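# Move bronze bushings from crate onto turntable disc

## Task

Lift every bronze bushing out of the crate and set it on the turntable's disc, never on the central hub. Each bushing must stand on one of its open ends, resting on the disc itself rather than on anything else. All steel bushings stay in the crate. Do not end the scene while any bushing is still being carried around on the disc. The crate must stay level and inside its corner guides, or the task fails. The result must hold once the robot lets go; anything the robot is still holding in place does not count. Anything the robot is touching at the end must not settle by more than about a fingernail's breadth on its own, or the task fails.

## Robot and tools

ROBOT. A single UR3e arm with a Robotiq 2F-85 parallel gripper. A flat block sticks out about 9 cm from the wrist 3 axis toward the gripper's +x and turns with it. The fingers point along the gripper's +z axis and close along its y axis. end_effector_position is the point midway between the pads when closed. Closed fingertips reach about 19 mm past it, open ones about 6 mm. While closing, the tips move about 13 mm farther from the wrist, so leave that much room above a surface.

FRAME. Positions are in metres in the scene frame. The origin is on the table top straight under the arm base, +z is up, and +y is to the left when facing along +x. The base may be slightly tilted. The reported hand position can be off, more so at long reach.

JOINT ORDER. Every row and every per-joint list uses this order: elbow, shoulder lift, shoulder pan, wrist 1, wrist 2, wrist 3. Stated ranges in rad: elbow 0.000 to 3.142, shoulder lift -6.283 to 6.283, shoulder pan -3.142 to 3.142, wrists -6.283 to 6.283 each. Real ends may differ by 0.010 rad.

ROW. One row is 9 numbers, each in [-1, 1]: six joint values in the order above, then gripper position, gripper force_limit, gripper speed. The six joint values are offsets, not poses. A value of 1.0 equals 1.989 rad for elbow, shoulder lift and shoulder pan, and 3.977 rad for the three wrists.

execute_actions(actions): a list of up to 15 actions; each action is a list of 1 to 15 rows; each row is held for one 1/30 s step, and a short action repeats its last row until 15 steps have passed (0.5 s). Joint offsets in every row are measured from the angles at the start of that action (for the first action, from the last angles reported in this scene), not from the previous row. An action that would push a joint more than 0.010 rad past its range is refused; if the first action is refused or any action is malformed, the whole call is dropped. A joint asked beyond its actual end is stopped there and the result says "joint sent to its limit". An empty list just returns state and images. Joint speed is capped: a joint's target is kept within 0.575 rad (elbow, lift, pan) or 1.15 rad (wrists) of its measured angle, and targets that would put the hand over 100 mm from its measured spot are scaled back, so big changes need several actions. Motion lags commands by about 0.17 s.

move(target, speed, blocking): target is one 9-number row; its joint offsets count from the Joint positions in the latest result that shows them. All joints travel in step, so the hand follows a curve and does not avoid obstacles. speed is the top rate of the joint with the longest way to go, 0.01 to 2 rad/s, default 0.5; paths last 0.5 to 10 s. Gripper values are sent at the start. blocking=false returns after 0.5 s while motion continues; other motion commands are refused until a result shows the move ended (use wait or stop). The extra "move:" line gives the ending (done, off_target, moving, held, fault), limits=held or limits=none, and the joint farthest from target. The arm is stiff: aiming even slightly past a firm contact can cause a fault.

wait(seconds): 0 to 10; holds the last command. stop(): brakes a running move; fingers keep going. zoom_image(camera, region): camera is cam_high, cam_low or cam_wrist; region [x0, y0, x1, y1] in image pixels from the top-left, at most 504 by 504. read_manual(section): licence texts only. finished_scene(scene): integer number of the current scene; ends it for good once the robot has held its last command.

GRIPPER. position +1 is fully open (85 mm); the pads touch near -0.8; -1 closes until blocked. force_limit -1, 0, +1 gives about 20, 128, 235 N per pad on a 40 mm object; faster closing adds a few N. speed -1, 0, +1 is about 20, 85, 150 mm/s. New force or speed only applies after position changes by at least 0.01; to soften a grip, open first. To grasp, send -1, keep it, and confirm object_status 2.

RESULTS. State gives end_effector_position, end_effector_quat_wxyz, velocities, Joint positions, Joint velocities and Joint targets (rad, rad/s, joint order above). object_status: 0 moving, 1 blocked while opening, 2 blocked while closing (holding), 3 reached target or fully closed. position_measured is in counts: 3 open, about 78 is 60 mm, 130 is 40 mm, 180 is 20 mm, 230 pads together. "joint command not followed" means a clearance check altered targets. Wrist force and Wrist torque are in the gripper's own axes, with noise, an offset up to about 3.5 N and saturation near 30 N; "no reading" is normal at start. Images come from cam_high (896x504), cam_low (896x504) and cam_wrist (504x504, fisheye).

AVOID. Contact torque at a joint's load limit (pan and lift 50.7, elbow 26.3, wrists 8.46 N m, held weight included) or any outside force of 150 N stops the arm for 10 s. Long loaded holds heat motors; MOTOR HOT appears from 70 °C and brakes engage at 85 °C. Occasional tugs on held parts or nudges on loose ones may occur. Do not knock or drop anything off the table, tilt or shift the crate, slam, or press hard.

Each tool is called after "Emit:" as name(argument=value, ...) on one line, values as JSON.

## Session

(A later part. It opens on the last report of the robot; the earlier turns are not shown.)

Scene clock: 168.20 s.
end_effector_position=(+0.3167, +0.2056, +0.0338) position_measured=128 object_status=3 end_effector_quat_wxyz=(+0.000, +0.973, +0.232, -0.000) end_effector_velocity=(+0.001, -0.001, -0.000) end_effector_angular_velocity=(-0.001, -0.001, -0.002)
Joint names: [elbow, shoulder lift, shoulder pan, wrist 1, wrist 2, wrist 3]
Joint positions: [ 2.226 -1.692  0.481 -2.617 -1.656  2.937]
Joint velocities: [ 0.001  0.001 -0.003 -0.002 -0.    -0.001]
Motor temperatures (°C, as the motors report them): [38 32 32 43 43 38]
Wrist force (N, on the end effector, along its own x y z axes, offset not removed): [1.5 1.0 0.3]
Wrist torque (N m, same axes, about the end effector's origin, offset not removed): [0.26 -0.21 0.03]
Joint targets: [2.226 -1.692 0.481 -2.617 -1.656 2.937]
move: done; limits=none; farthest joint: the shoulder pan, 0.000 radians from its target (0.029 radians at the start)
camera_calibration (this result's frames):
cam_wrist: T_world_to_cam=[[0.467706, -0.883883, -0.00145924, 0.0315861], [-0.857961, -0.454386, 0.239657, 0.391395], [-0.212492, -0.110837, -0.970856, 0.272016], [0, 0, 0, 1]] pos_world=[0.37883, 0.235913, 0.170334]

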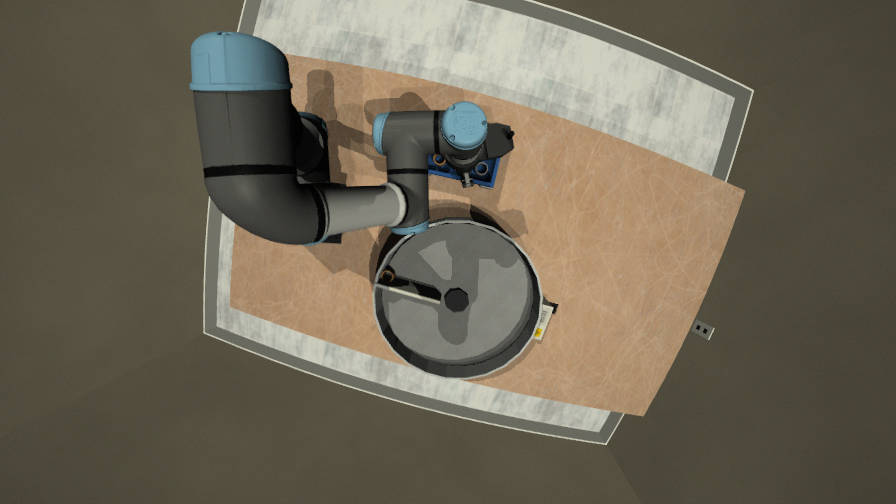

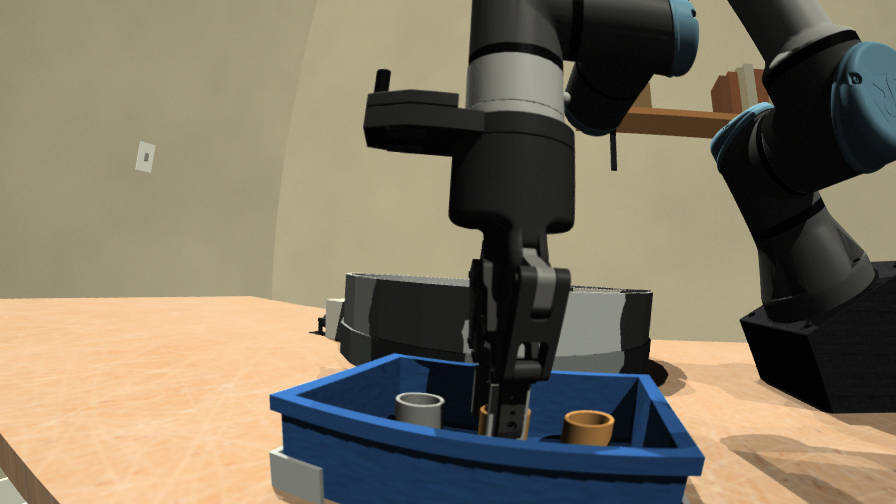

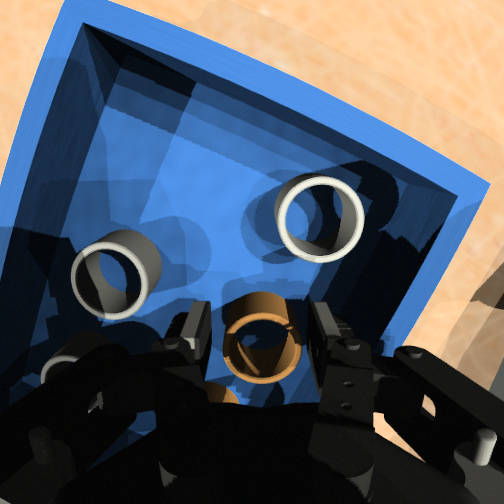

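Emit:
execute_actions(actions=[[[0,0,0,0,0,0,-1,-0.6,-0.5]],[[0,0,0,0,0,0,-1,-0.6,-0.5]],[[0,0,0,0,0,0,-1,-0.6,-0.5]]])

Emit:
move(target=[-0.0633,-0.1186,0.015,0.0915,-0.003,0,-1,-0.6,-0.5])

Emit:
move(target=[-0.128,-0.104,0.009,0.1416,0,0,-1,-0.6,-0.5], speed=0.8)

Emit:
move(target=[-0.062,0.009,-0.6365,0.06,0.1375,0,-1,-0.6,-0.5], speed=1)

Scene clock: 177.70 s.
end_effector_position=(+0.3167, +0.2056, +0.0338) position_measured=154 object_status=2 end_effector_quat_wxyz=(+0.000, +0.973, +0.232, -0.000) end_effector_velocity=(+0.000, +0.000, +0.000) end_effector_angular_velocity=(+0.000, -0.000, +0.001)
Joint names: [elbow, shoulder lift, shoulder pan, wrist 1, wrist 2, wrist 3]
Joint positions: [ 2.226 -1.692  0.481 -2.617 -1.656  2.937]
Joint velocities: [-0.    -0.     0.001  0.    -0.     0.   ]
Motor temperatures (°C, as the motors report them): [38 32 32 43 43 38]
Wrist force (N, on the end effector, along its own x y z axes, offset not removed): [-2.5 0.8 -12.0]
Wrist torque (N m, same axes, about the end effector's origin, offset not removed): [0.19 -0.14 0.00]
Joint targets: [2.226 -1.692 0.481 -2.617 -1.656 2.937]
camera_calibration (this result's frames):
cam_wrist: T_world_to_cam=[[0.467768, -0.88385, -0.00144756, 0.0315526], [-0.857938, -0.454447, 0.239624, 0.391411], [-0.21245, -0.110847, -0.970865, 0.271997], [0, 0, 0, 1]] pos_world=[0.378833, 0.235913, 0.170327]

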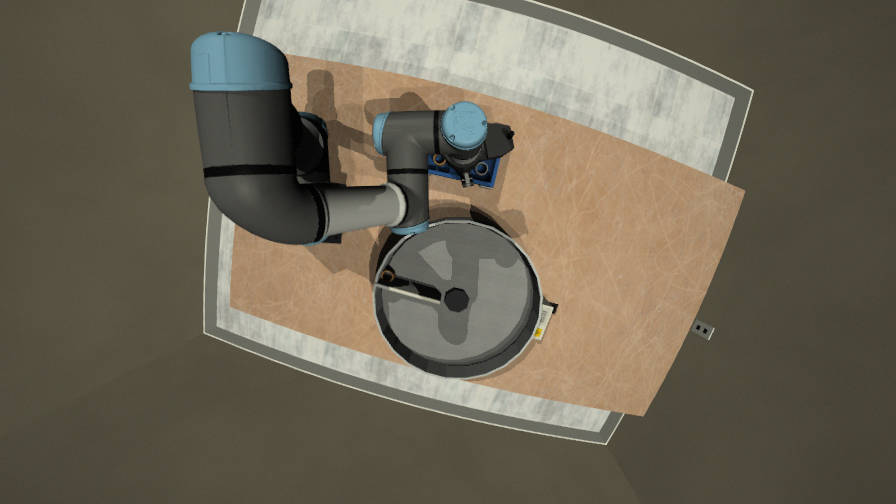

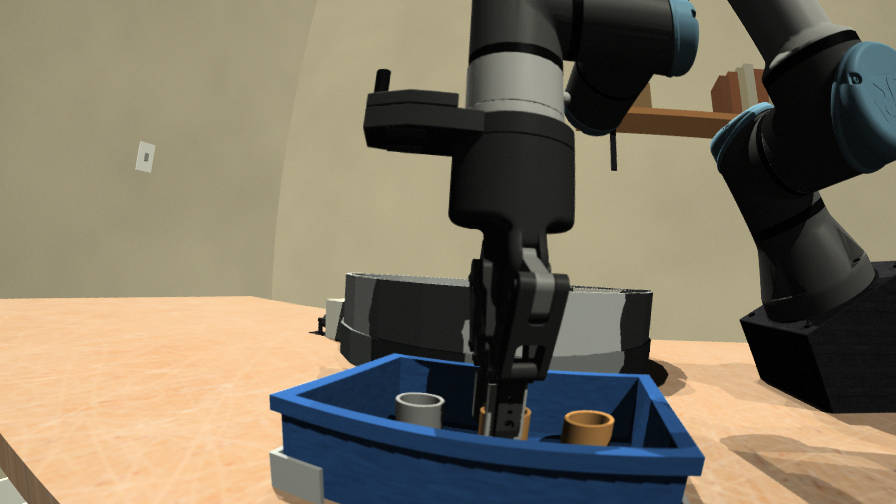

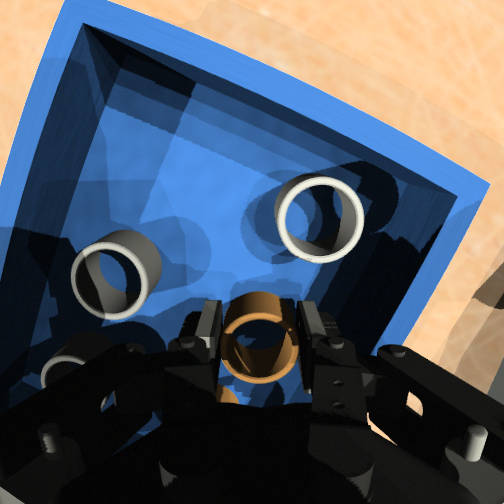

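Scene clock: 179.07 s.
end_effector_position=(+0.3163, +0.2064, +0.1009) position_measured=154 object_status=2 end_effector_quat_wxyz=(-0.001, +0.970, +0.245, -0.000) end_effector_velocity=(+0.000, -0.000, +0.001) end_effector_angular_velocity=(+0.000, -0.000, -0.000)
Joint names: [elbow, shoulder lift, shoulder pan, wrist 1, wrist 2, wrist 3]
Joint positions: [ 2.1   -1.928  0.511 -2.254 -1.668  2.937]
Joint velocities: [-0.001 -0.002  0.     0.002  0.     0.   ]
Motor temperatures (°C, as the motors report them): [38 32 32 43 43 38]
Wrist force (N, on the end effector, along its own x y z axes, offset not removed): [0.8 0.9 0.6]
Wrist torque (N m, same axes, about the end effector's origin, offset not removed): [0.12 -0.19 -0.02]
Joint targets: [2.100 -1.928 0.511 -2.253 -1.668 2.937]
move: done; limits=none; farthest joint: the shoulder pan, 0.000 radians from its target (0.030 radians at the start)
camera_calibration (this result's frames):
cam_wrist: T_world_to_cam=[[0.490659, -0.871342, -0.00401181, 0.0229891], [-0.845658, -0.477296, 0.238853, 0.376244], [-0.210037, -0.113803, -0.971048, 0.337078], [0, 0, 0, 1]] pos_world=[0.377693, 0.237971, 0.237544]

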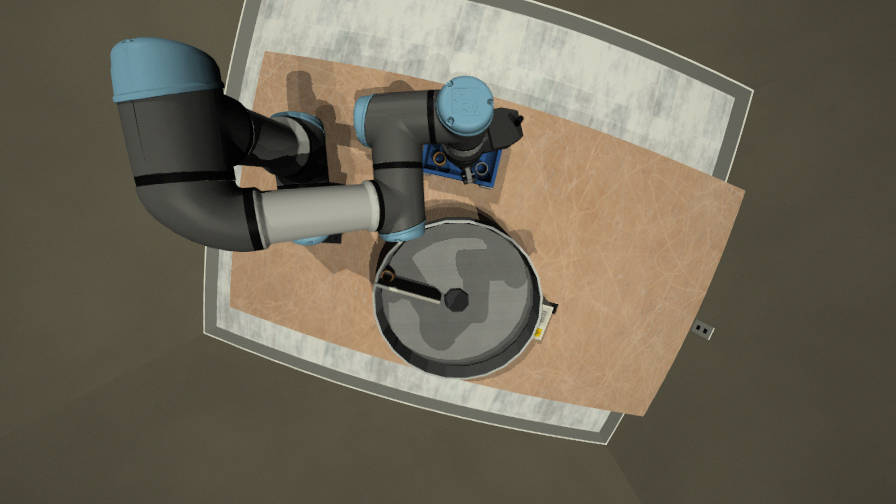

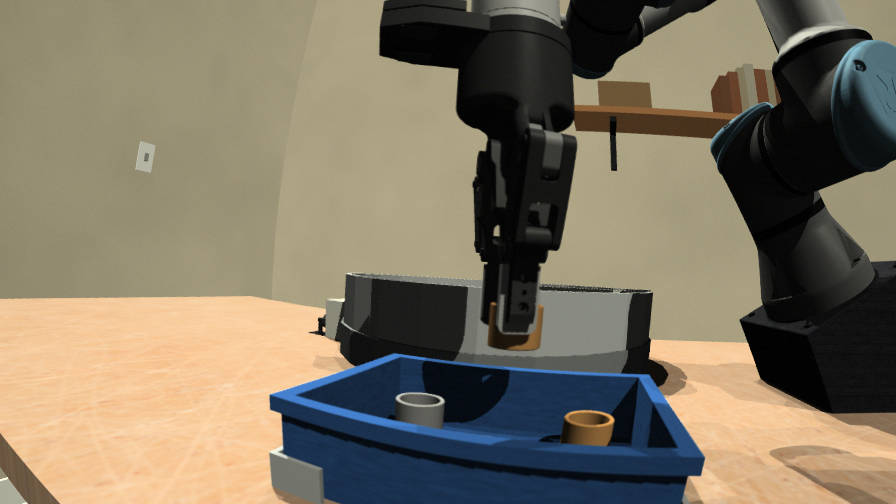

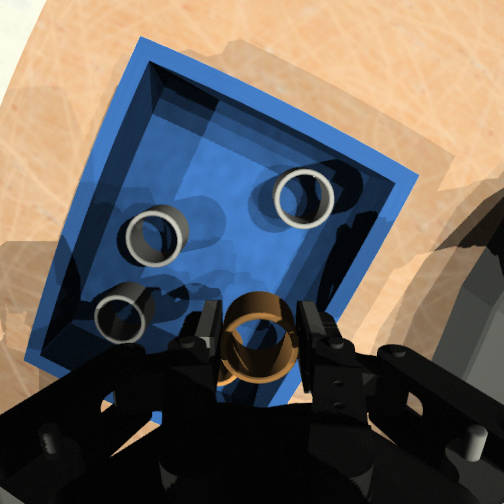

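Scene clock: 180.50 s.
end_effector_position=(+0.2828, +0.1925, +0.1848) position_measured=154 object_status=2 end_effector_quat_wxyz=(-0.003, +0.965, +0.257, -0.050) end_effector_velocity=(-0.000, -0.000, +0.001) end_effector_angular_velocity=(+0.000, -0.000, +0.000)
Joint names: [elbow, shoulder lift, shoulder pan, wrist 1, wrist 2, wrist 3]
Joint positions: [ 1.846 -2.135  0.529 -1.691 -1.668  2.937]
Joint velocities: [-0.001 -0.001  0.     0.002 -0.    -0.   ]
Motor temperatures (°C, as the motors report them): [38 32 32 43 43 38]
Wrist force (N, on the end effector, along its own x y z axes, offset not removed): [1.1 1.6 0.6]
Wrist torque (N m, same axes, about the end effector's origin, offset not removed): [0.20 -0.22 -0.01]
Joint targets: [1.846 -2.135 0.529 -1.690 -1.668 2.937]
move: done; limits=none; farthest joint: the shoulder pan, 0.000 radians from its target (0.018 radians at the start)
camera_calibration (this result's frames):
cam_wrist: T_world_to_cam=[[0.511326, -0.858677, -0.0349177, 0.0250056], [-0.805173, -0.492876, 0.329802, 0.296015], [-0.300404, -0.140522, -0.943404, 0.435457], [0, 0, 0, 1]] pos_world=[0.35637, 0.228562, 0.314058]

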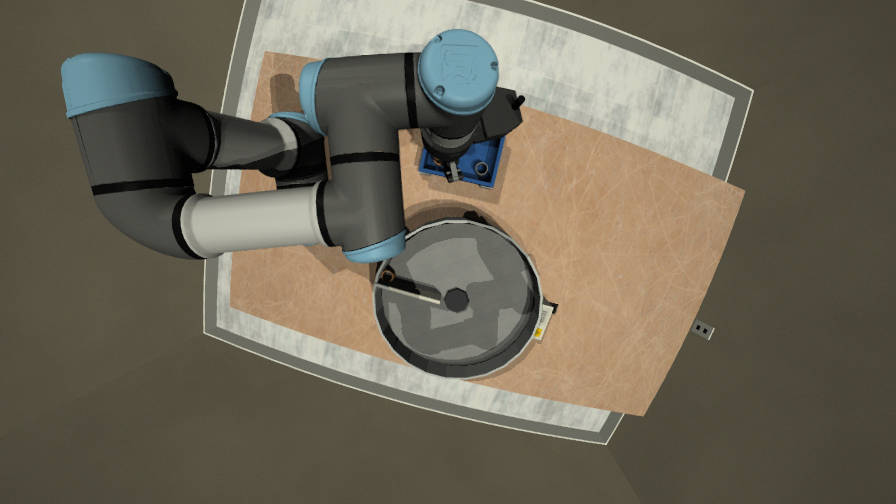

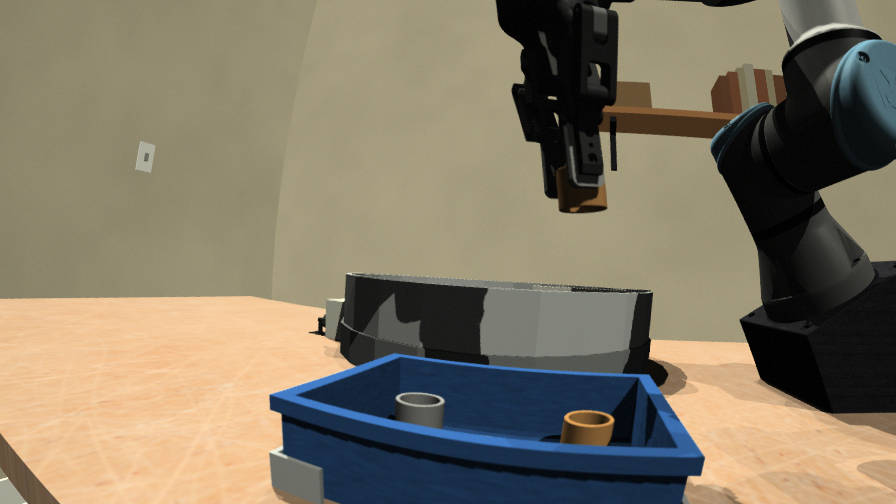

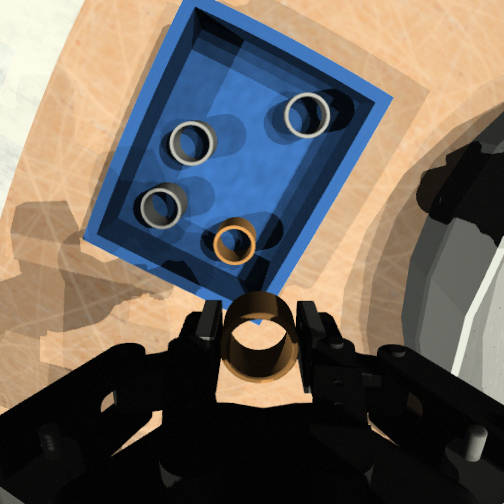

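Scene clock: 182.53 s.
end_effector_position=(+0.4012, -0.0191, +0.1601) position_measured=154 object_status=2 end_effector_quat_wxyz=(-0.003, +0.945, -0.326, -0.000) end_effector_velocity=(-0.000, -0.001, -0.000) end_effector_angular_velocity=(-0.001, -0.000, -0.003)
Joint names: [elbow, shoulder lift, shoulder pan, wrist 1, wrist 2, wrist 3]
Joint positions: [ 1.723 -2.117 -0.737 -1.452 -1.122  2.937]
Joint velocities: [ 0.001 -0.    -0.003  0.     0.001 -0.   ]
Motor temperatures (°C, as the motors report them): [38 32 32 43 43 38]
Wrist force (N, on the end effector, along its own x y z axes, offset not removed): [0.9 1.5 0.1]
Wrist torque (N m, same axes, about the end effector's origin, offset not removed): [0.22 -0.19 0.03]
Joint targets: [1.722 -2.117 -0.737 -1.452 -1.121 2.937]
move: done; limits=none; farthest joint: the shoulder pan, 0.000 radians from its target (1.266 radians at the start)
camera_calibration (this result's frames):
cam_wrist: T_world_to_cam=[[-0.602775, -0.797873, -0.00783057, 0.225746], [-0.775522, 0.583524, 0.240966, 0.318032], [-0.187691, 0.151321, -0.970502, 0.38265], [0, 0, 0, 1]] pos_world=[0.454535, -0.0633659, 0.296495]

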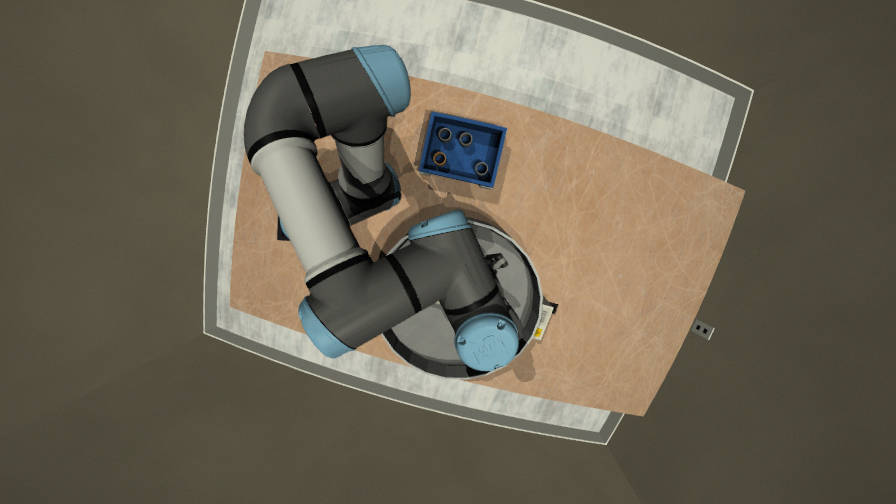

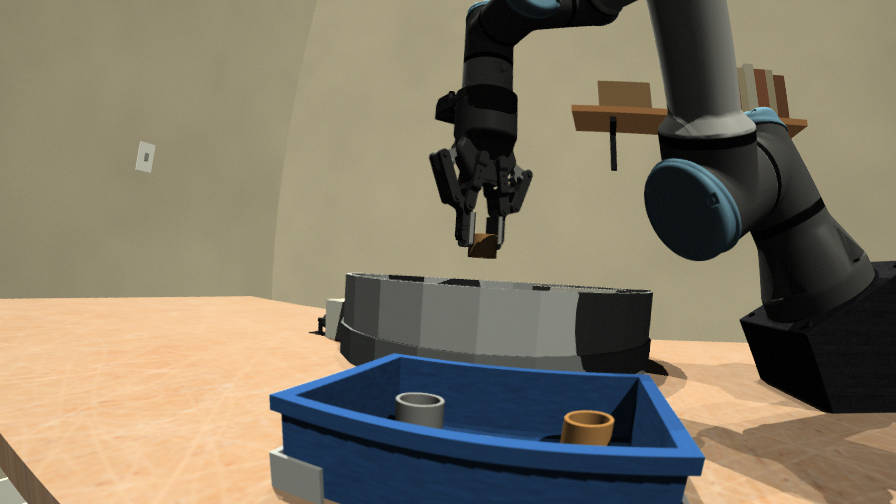

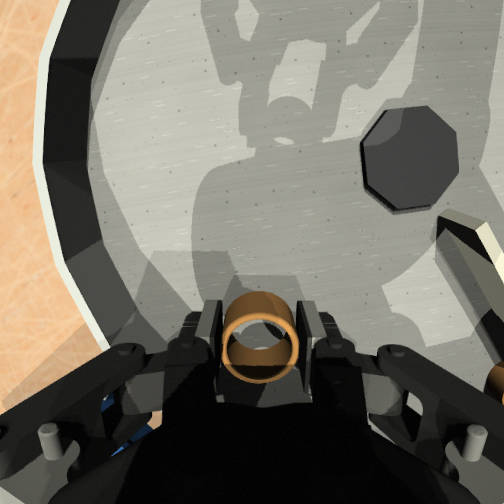

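Emit:
move(target=[0.1317,0.0623,0.083,-0.1154,-0.014,0,-1,-0.6,-0.5])

Emit:
move(target=[0.0196,0.017,0.0126,-0.021,-0.0025,0,-1,-0.6,-0.5], speed=0.1)

Scene clock: 187.87 s.
end_effector_position=(+0.4008, -0.0200, +0.0908) position_measured=154 object_status=2 end_effector_quat_wxyz=(-0.000, +0.970, -0.244, -0.000) end_effector_velocity=(+0.000, -0.000, -0.000) end_effector_angular_velocity=(-0.001, -0.001, +0.000)
Joint names: [elbow, shoulder lift, shoulder pan, wrist 1, wrist 2, wrist 3]
Joint positions: [ 1.984 -1.993 -0.572 -1.911 -1.177  2.937]
Joint velocities: [ 0.     0.    -0.    -0.003 -0.     0.   ]
Motor temperatures (°C, as the motors report them): [38 32 32 43 43 38]
Wrist force (N, on the end effector, along its own x y z axes, offset not removed): [1.5 1.6 1.6]
Wrist torque (N m, same axes, about the end effector's origin, offset not removed): [0.20 -0.30 0.04]
Joint targets: [1.984 -1.993 -0.571 -1.911 -1.177 2.937]
move: done; limits=none; farthest joint: the elbow, 0.001 radians from its target (0.262 radians at the start)
camera_calibration (this result's frames):
cam_wrist: T_world_to_cam=[[-0.456313, -0.889815, -0.00273506, 0.163206], [-0.864279, 0.442482, 0.239232, 0.367879], [-0.211662, 0.111528, -0.970959, 0.324338], [0, 0, 0, 1]] pos_world=[0.461073, -0.0537289, 0.227357]

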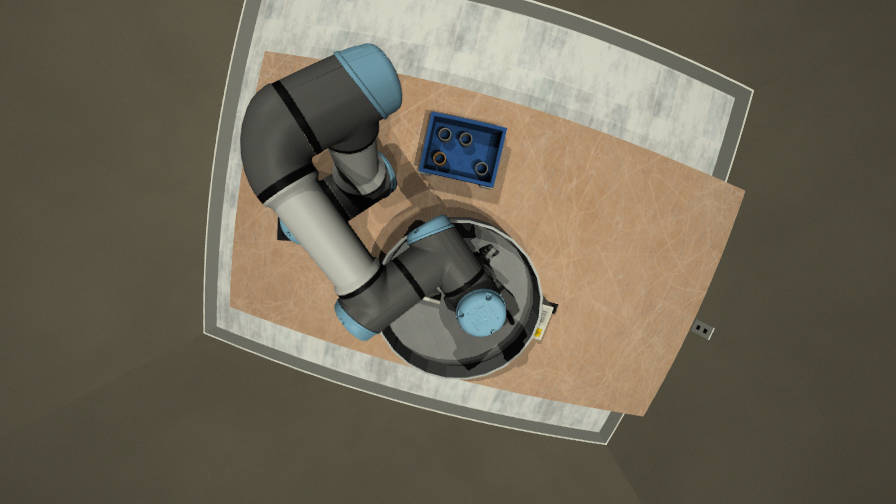

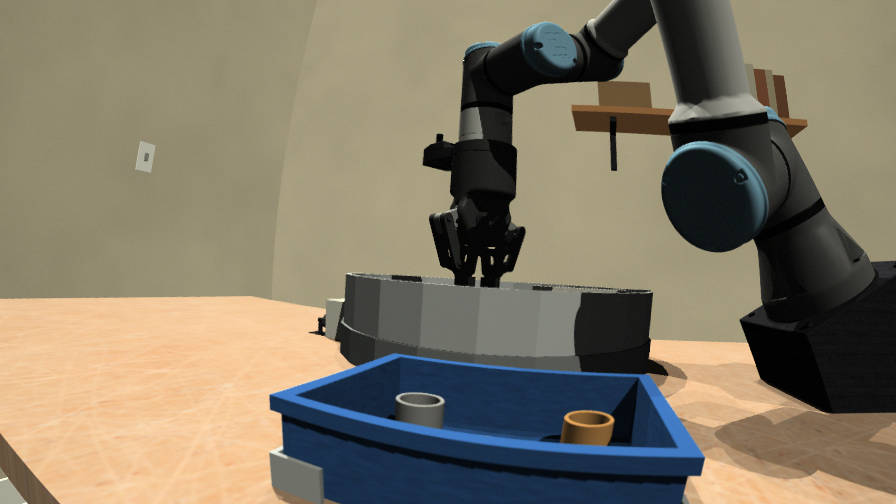

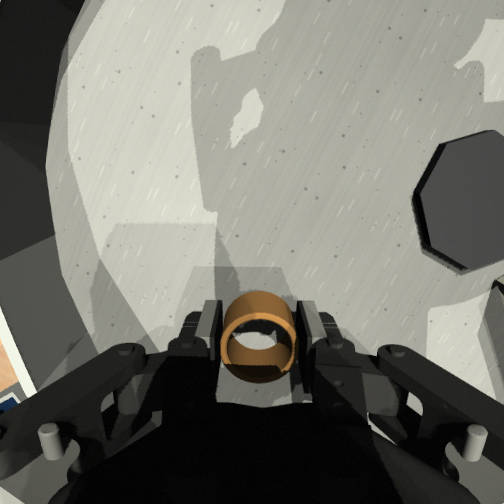

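Scene clock: 189.13 s.
end_effector_position=(+0.4003, -0.0200, +0.0779) position_measured=154 object_status=2 end_effector_quat_wxyz=(+0.000, +0.973, -0.231, +0.000) end_effector_velocity=(-0.001, +0.001, -0.001) end_effector_angular_velocity=(+0.002, +0.002, +0.000)
Joint names: [elbow, shoulder lift, shoulder pan, wrist 1, wrist 2, wrist 3]
Joint positions: [ 2.023 -1.959 -0.547 -1.994 -1.187  2.937]
Joint velocities: [ 0.004  0.001  0.001 -0.003 -0.    -0.   ]
Motor temperatures (°C, as the motors report them): [38 32 32 43 43 38]
Wrist force (N, on the end effector, along its own x y z axes, offset not removed): [-1.0 2.7 -30.0]
Wrist torque (N m, same axes, about the end effector's origin, offset not removed): [0.27 -0.38 0.01]
Joint targets: [2.023 -1.959 -0.547 -1.994 -1.187 2.937]
move: done; limits=none; farthest joint: the wrist 1, 0.001 radians from its target (0.084 radians at the start)
camera_calibration (this result's frames):
cam_wrist: T_world_to_cam=[[-0.433243, -0.901276, -0.00126684, 0.153402], [-0.875404, 0.420471, 0.238478, 0.374632], [-0.214402, 0.104428, -0.971147, 0.312735], [0, 0, 0, 1]] pos_world=[0.461466, -0.0519223, 0.214565]

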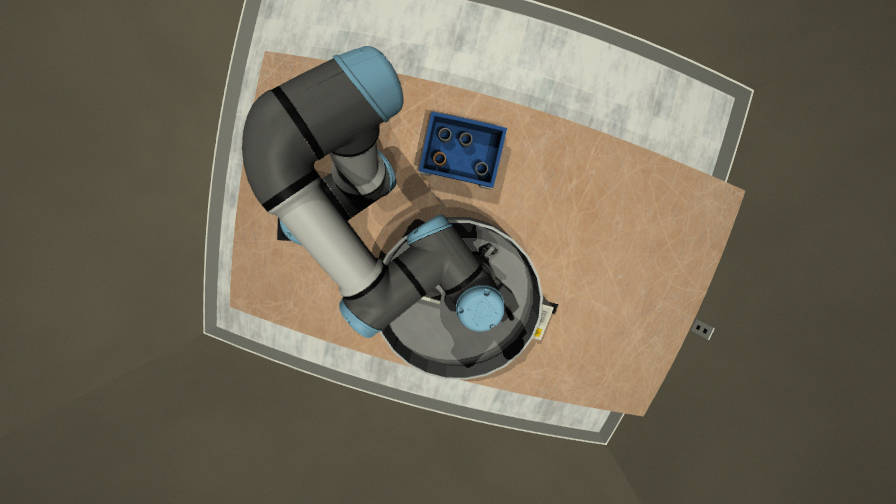

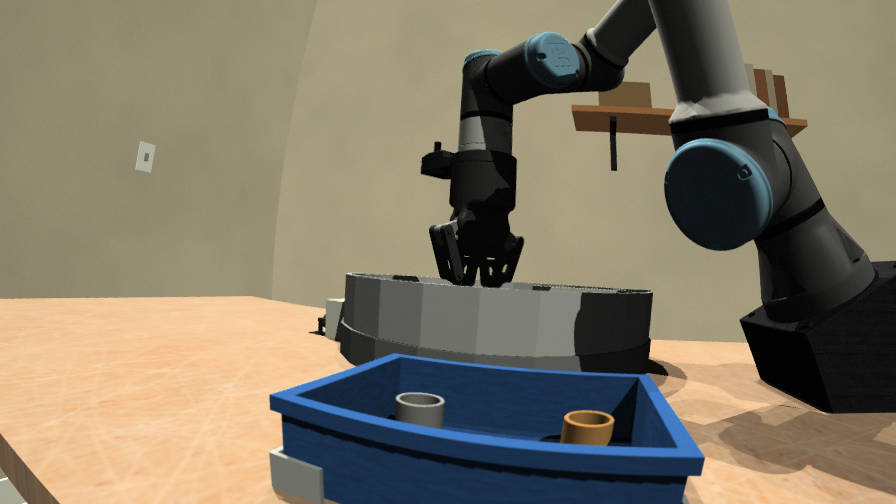

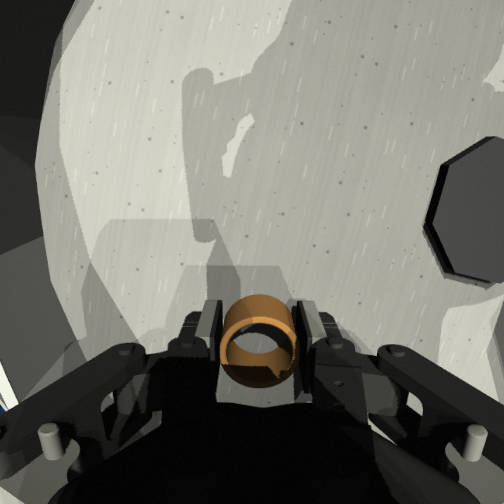

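Emit:
execute_actions(actions=[[[0,0,0,0,0,0,0.1,-0.5,0.5]],[[-0.01,-0.009,-0.006,0.011,0.001,0,0.1,-0.5,0.5]],[[-0.0196,-0.017,-0.0126,0.021,0.0025,0,0.1,-0.5,0.5]]])

Emit:
move(target=[-0.132,-0.062,-0.083,0.115,0.014,0,0.1,-0.5,0], speed=0.8)

Emit:
move(target=[0.062,-0.009,0.6365,-0.06,-0.1375,0,0,-0.6,0], speed=1)

Emit:
move(target=[0.2245,0.039,0.039,-0.1546,-0.012,0,0,-0.6,0], speed=0.8)

Scene clock: 200.97 s.
end_effector_position=(+0.4004, -0.0194, +0.0972) position_measured=117 object_status=3 end_effector_quat_wxyz=(-0.001, +0.968, -0.249, -0.001) end_effector_velocity=(+0.000, -0.000, +0.002) end_effector_angular_velocity=(-0.000, -0.000, -0.004)
Joint names: [elbow, shoulder lift, shoulder pan, wrist 1, wrist 2, wrist 3]
Joint positions: [ 1.965 -2.01  -0.583 -1.868 -1.173  2.937]
Joint velocities: [-0.005 -0.004 -0.004  0.011  0.001 -0.   ]
Motor temperatures (°C, as the motors report them): [38 32 32 43 43 38]
Wrist force (N, on the end effector, along its own x y z axes, offset not removed): [0.0 1.6 -0.3]
Wrist torque (N m, same axes, about the end effector's origin, offset not removed): [0.27 -0.03 0.01]
Joint targets: [1.965 -2.011 -0.583 -1.867 -1.173 2.937]
camera_calibration (this result's frames):
cam_wrist: T_world_to_cam=[[-0.467203, -0.884145, -0.00293954, 0.168116], [-0.858517, 0.452862, 0.24055, 0.363533], [-0.21135, 0.114909, -0.970632, 0.330305], [0, 0, 0, 1]] pos_world=[0.460454, -0.0539464, 0.233651]

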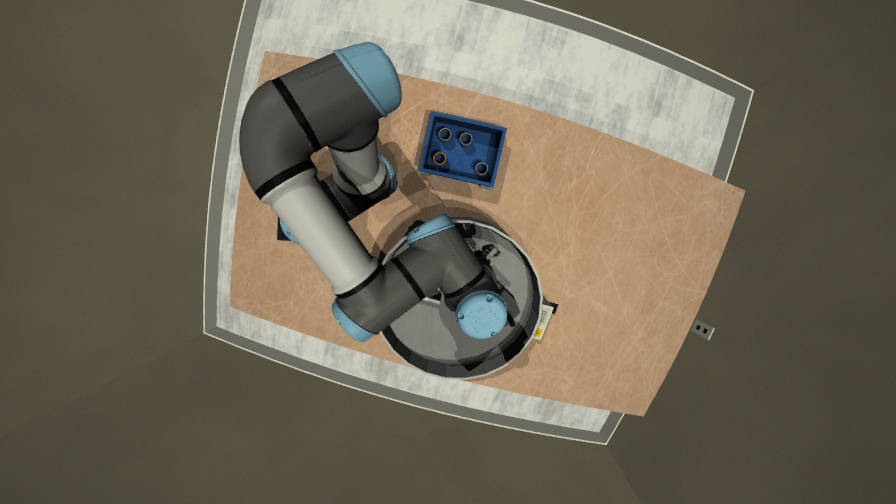

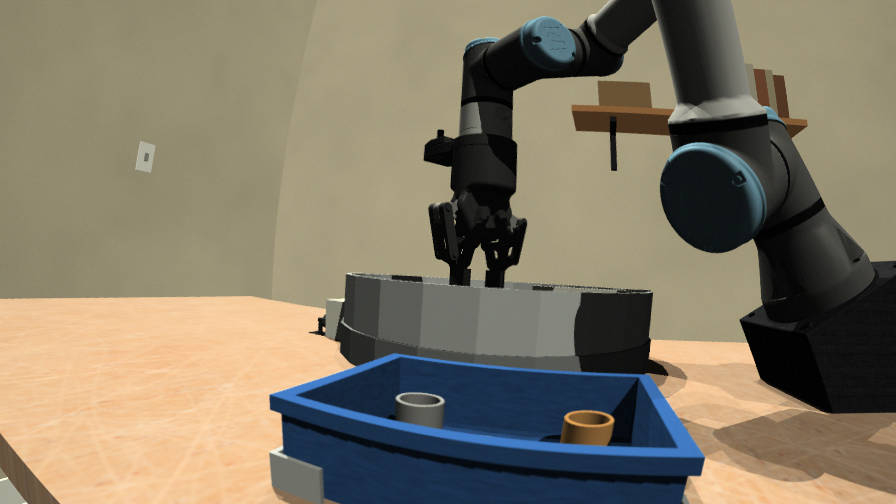

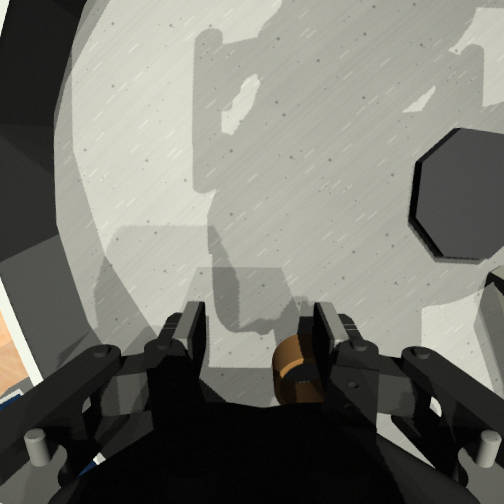

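Scene clock: 202.27 s.
end_effector_position=(+0.3999, -0.0158, +0.1660) position_measured=117 object_status=3 end_effector_quat_wxyz=(-0.003, +0.943, -0.332, +0.000) end_effector_velocity=(-0.001, +0.000, -0.000) end_effector_angular_velocity=(+0.002, +0.002, -0.001)
Joint names: [elbow, shoulder lift, shoulder pan, wrist 1, wrist 2, wrist 3]
Joint positions: [ 1.703 -2.133 -0.748 -1.411 -1.118  2.937]
Joint velocities: [ 0.001 -0.    -0.     0.002 -0.    -0.   ]
Motor temperatures (°C, as the motors report them): [38 32 32 43 43 38]
Wrist force (N, on the end effector, along its own x y z axes, offset not removed): [1.2 1.7 -0.5]
Wrist torque (N m, same axes, about the end effector's origin, offset not removed): [0.26 -0.21 -0.02]
Joint targets: [1.703 -2.133 -0.748 -1.411 -1.118 2.937]
move: done; limits=none; farthest joint: the wrist 1, 0.001 radians from its target (0.458 radians at the start)
camera_calibration (this result's frames):
cam_wrist: T_world_to_cam=[[-0.612203, -0.790657, -0.0083087, 0.231602], [-0.768781, 0.592742, 0.240066, 0.311344], [-0.184885, 0.153357, -0.970721, 0.386676], [0, 0, 0, 1]] pos_world=[0.452634, -0.0607279, 0.302535]

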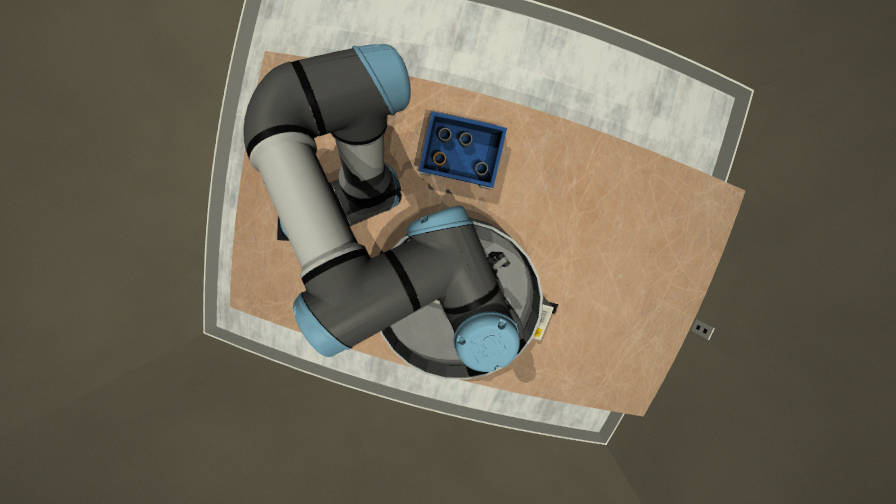

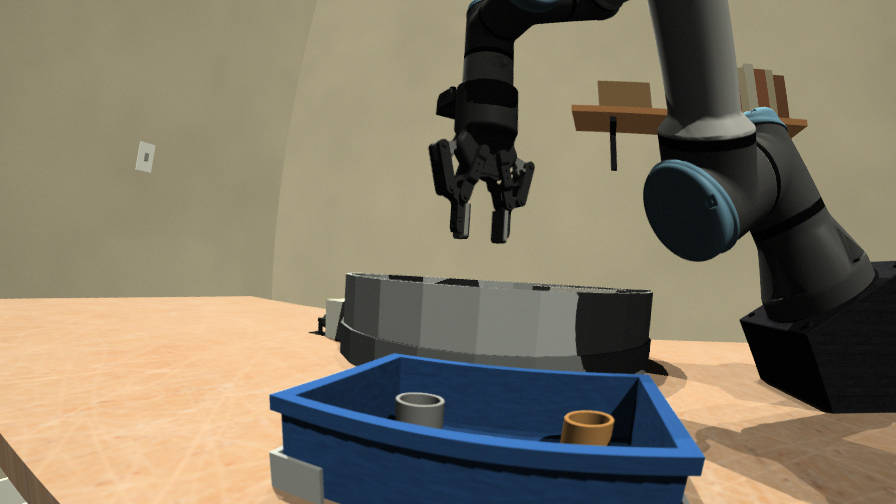

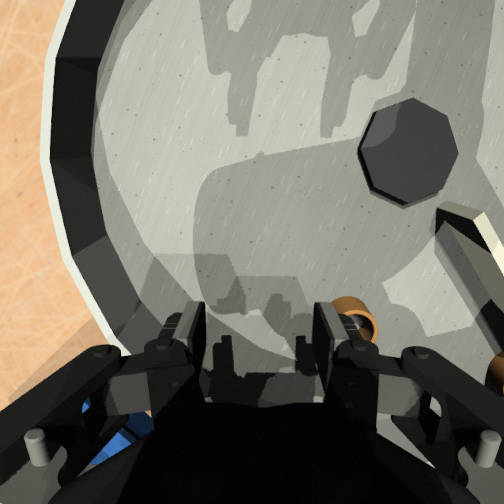

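Scene clock: 204.30 s.
end_effector_position=(+0.2811, +0.1892, +0.1909) position_measured=128 object_status=3 end_effector_quat_wxyz=(-0.002, +0.966, +0.252, -0.053) end_effector_velocity=(-0.000, +0.000, +0.000) end_effector_angular_velocity=(+0.001, +0.000, +0.002)
Joint names: [elbow, shoulder lift, shoulder pan, wrist 1, wrist 2, wrist 3]
Joint positions: [ 1.826 -2.151  0.517 -1.65  -1.664  2.937]
Joint velocities: [ 0.001 -0.     0.002 -0.    -0.001 -0.   ]
Motor temperatures (°C, as the motors report them): [38 32 32 43 43 38]
Wrist force (N, on the end effector, along its own x y z axes, offset not removed): [0.9 1.2 -0.1]
Wrist torque (N m, same axes, about the end effector's origin, offset not removed): [0.12 -0.19 0.00]
Joint targets: [1.826 -2.151 0.518 -1.650 -1.665 2.937]
move: done; limits=none; farthest joint: the shoulder pan, 0.000 radians from its target (1.266 radians at the start)
camera_calibration (this result's frames):
cam_wrist: T_world_to_cam=[[0.502637, -0.863813, -0.034399, 0.0266403], [-0.808449, -0.483771, 0.335225, 0.289166], [-0.306212, -0.140687, -0.94151, 0.44162], [0, 0, 0, 1]] pos_world=[0.355615, 0.225033, 0.319771]

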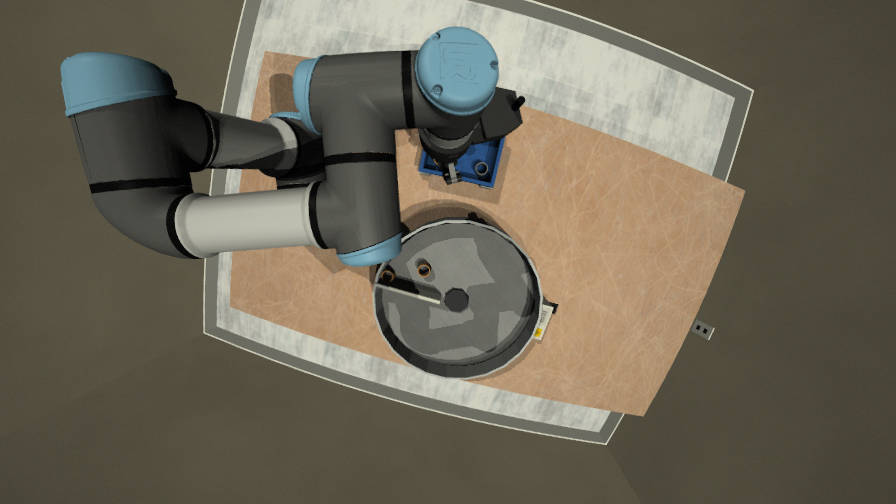

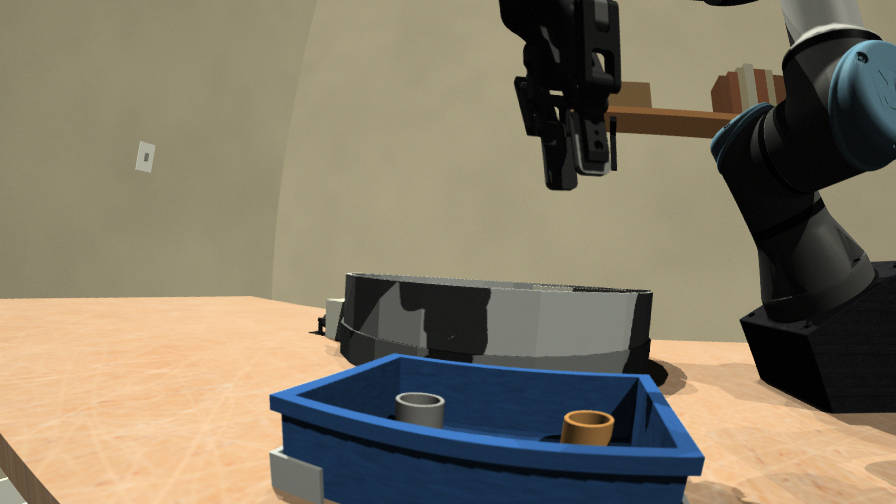

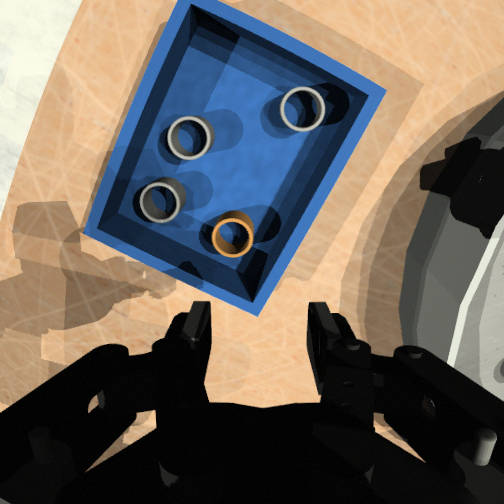

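Scene clock: 205.80 s.
end_effector_position=(+0.2642, +0.2036, +0.1052) position_measured=128 object_status=3 end_effector_quat_wxyz=(+0.001, +0.960, +0.281, -0.003) end_effector_velocity=(-0.000, +0.000, -0.000) end_effector_angular_velocity=(+0.000, +0.000, +0.001)
Joint names: [elbow, shoulder lift, shoulder pan, wrist 1, wrist 2, wrist 3]
Joint positions: [ 2.272 -2.074  0.595 -2.264 -1.712  2.937]
Joint velocities: [ 0.002  0.001  0.002 -0.002 -0.     0.   ]
Motor temperatures (°C, as the motors report them): [38 32 32 43 43 38]
Wrist force (N, on the end effector, along its own x y z axes, offset not removed): [0.0 1.0 0.3]
Wrist torque (N m, same axes, about the end effector's origin, offset not removed): [0.12 -0.04 0.03]
Joint targets: [2.272 -2.074 0.595 -2.265 -1.712 2.937]
move: done; limits=none; farthest joint: the wrist 1, 0.001 radians from its target (0.615 radians at the start)
camera_calibration (this result's frames):
cam_wrist: T_world_to_cam=[[0.554435, -0.832224, -0.00231102, 0.021097], [-0.806418, -0.537926, 0.245612, 0.331109], [-0.205648, -0.134313, -0.969365, 0.332793], [0, 0, 0, 1]] pos_world=[0.323754, 0.240368, 0.241323]

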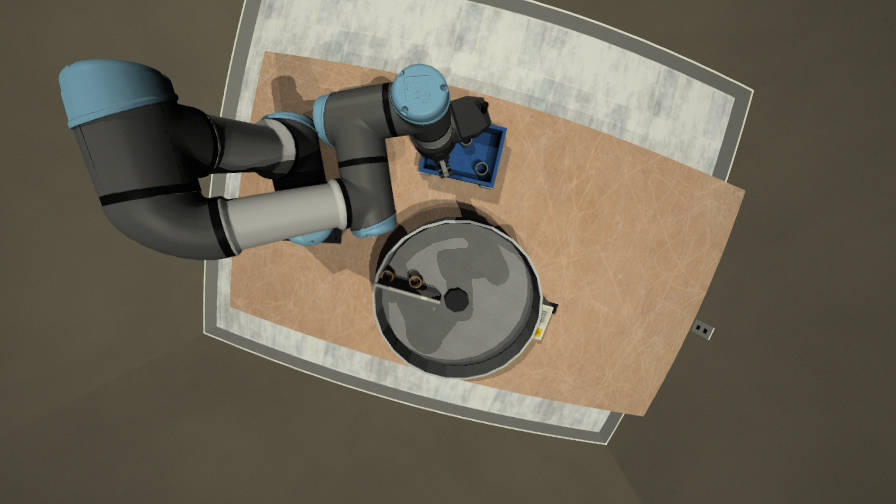

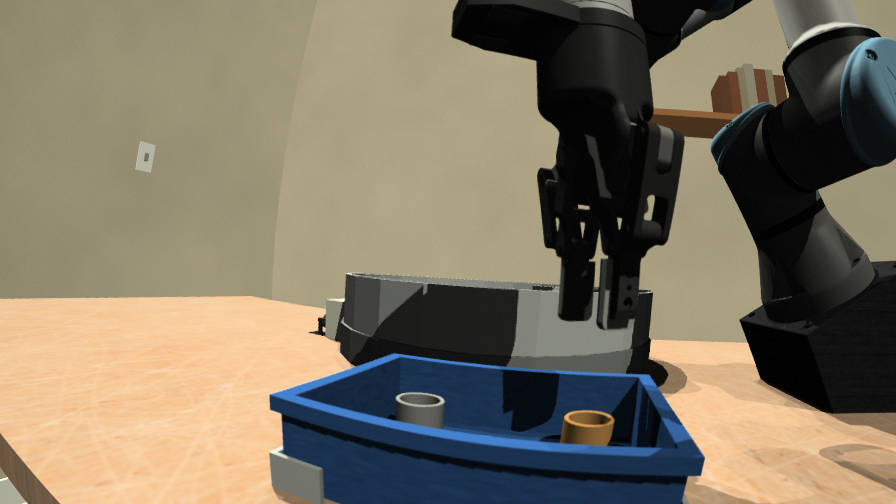

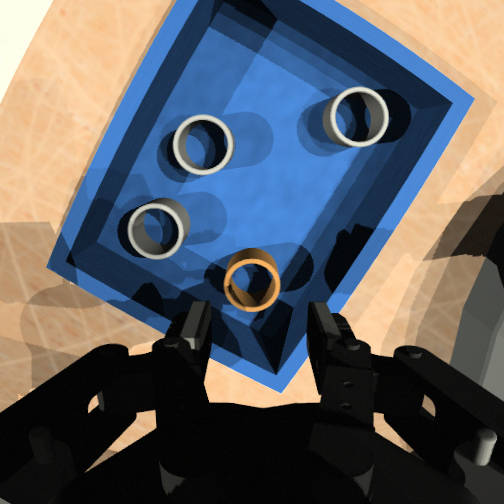

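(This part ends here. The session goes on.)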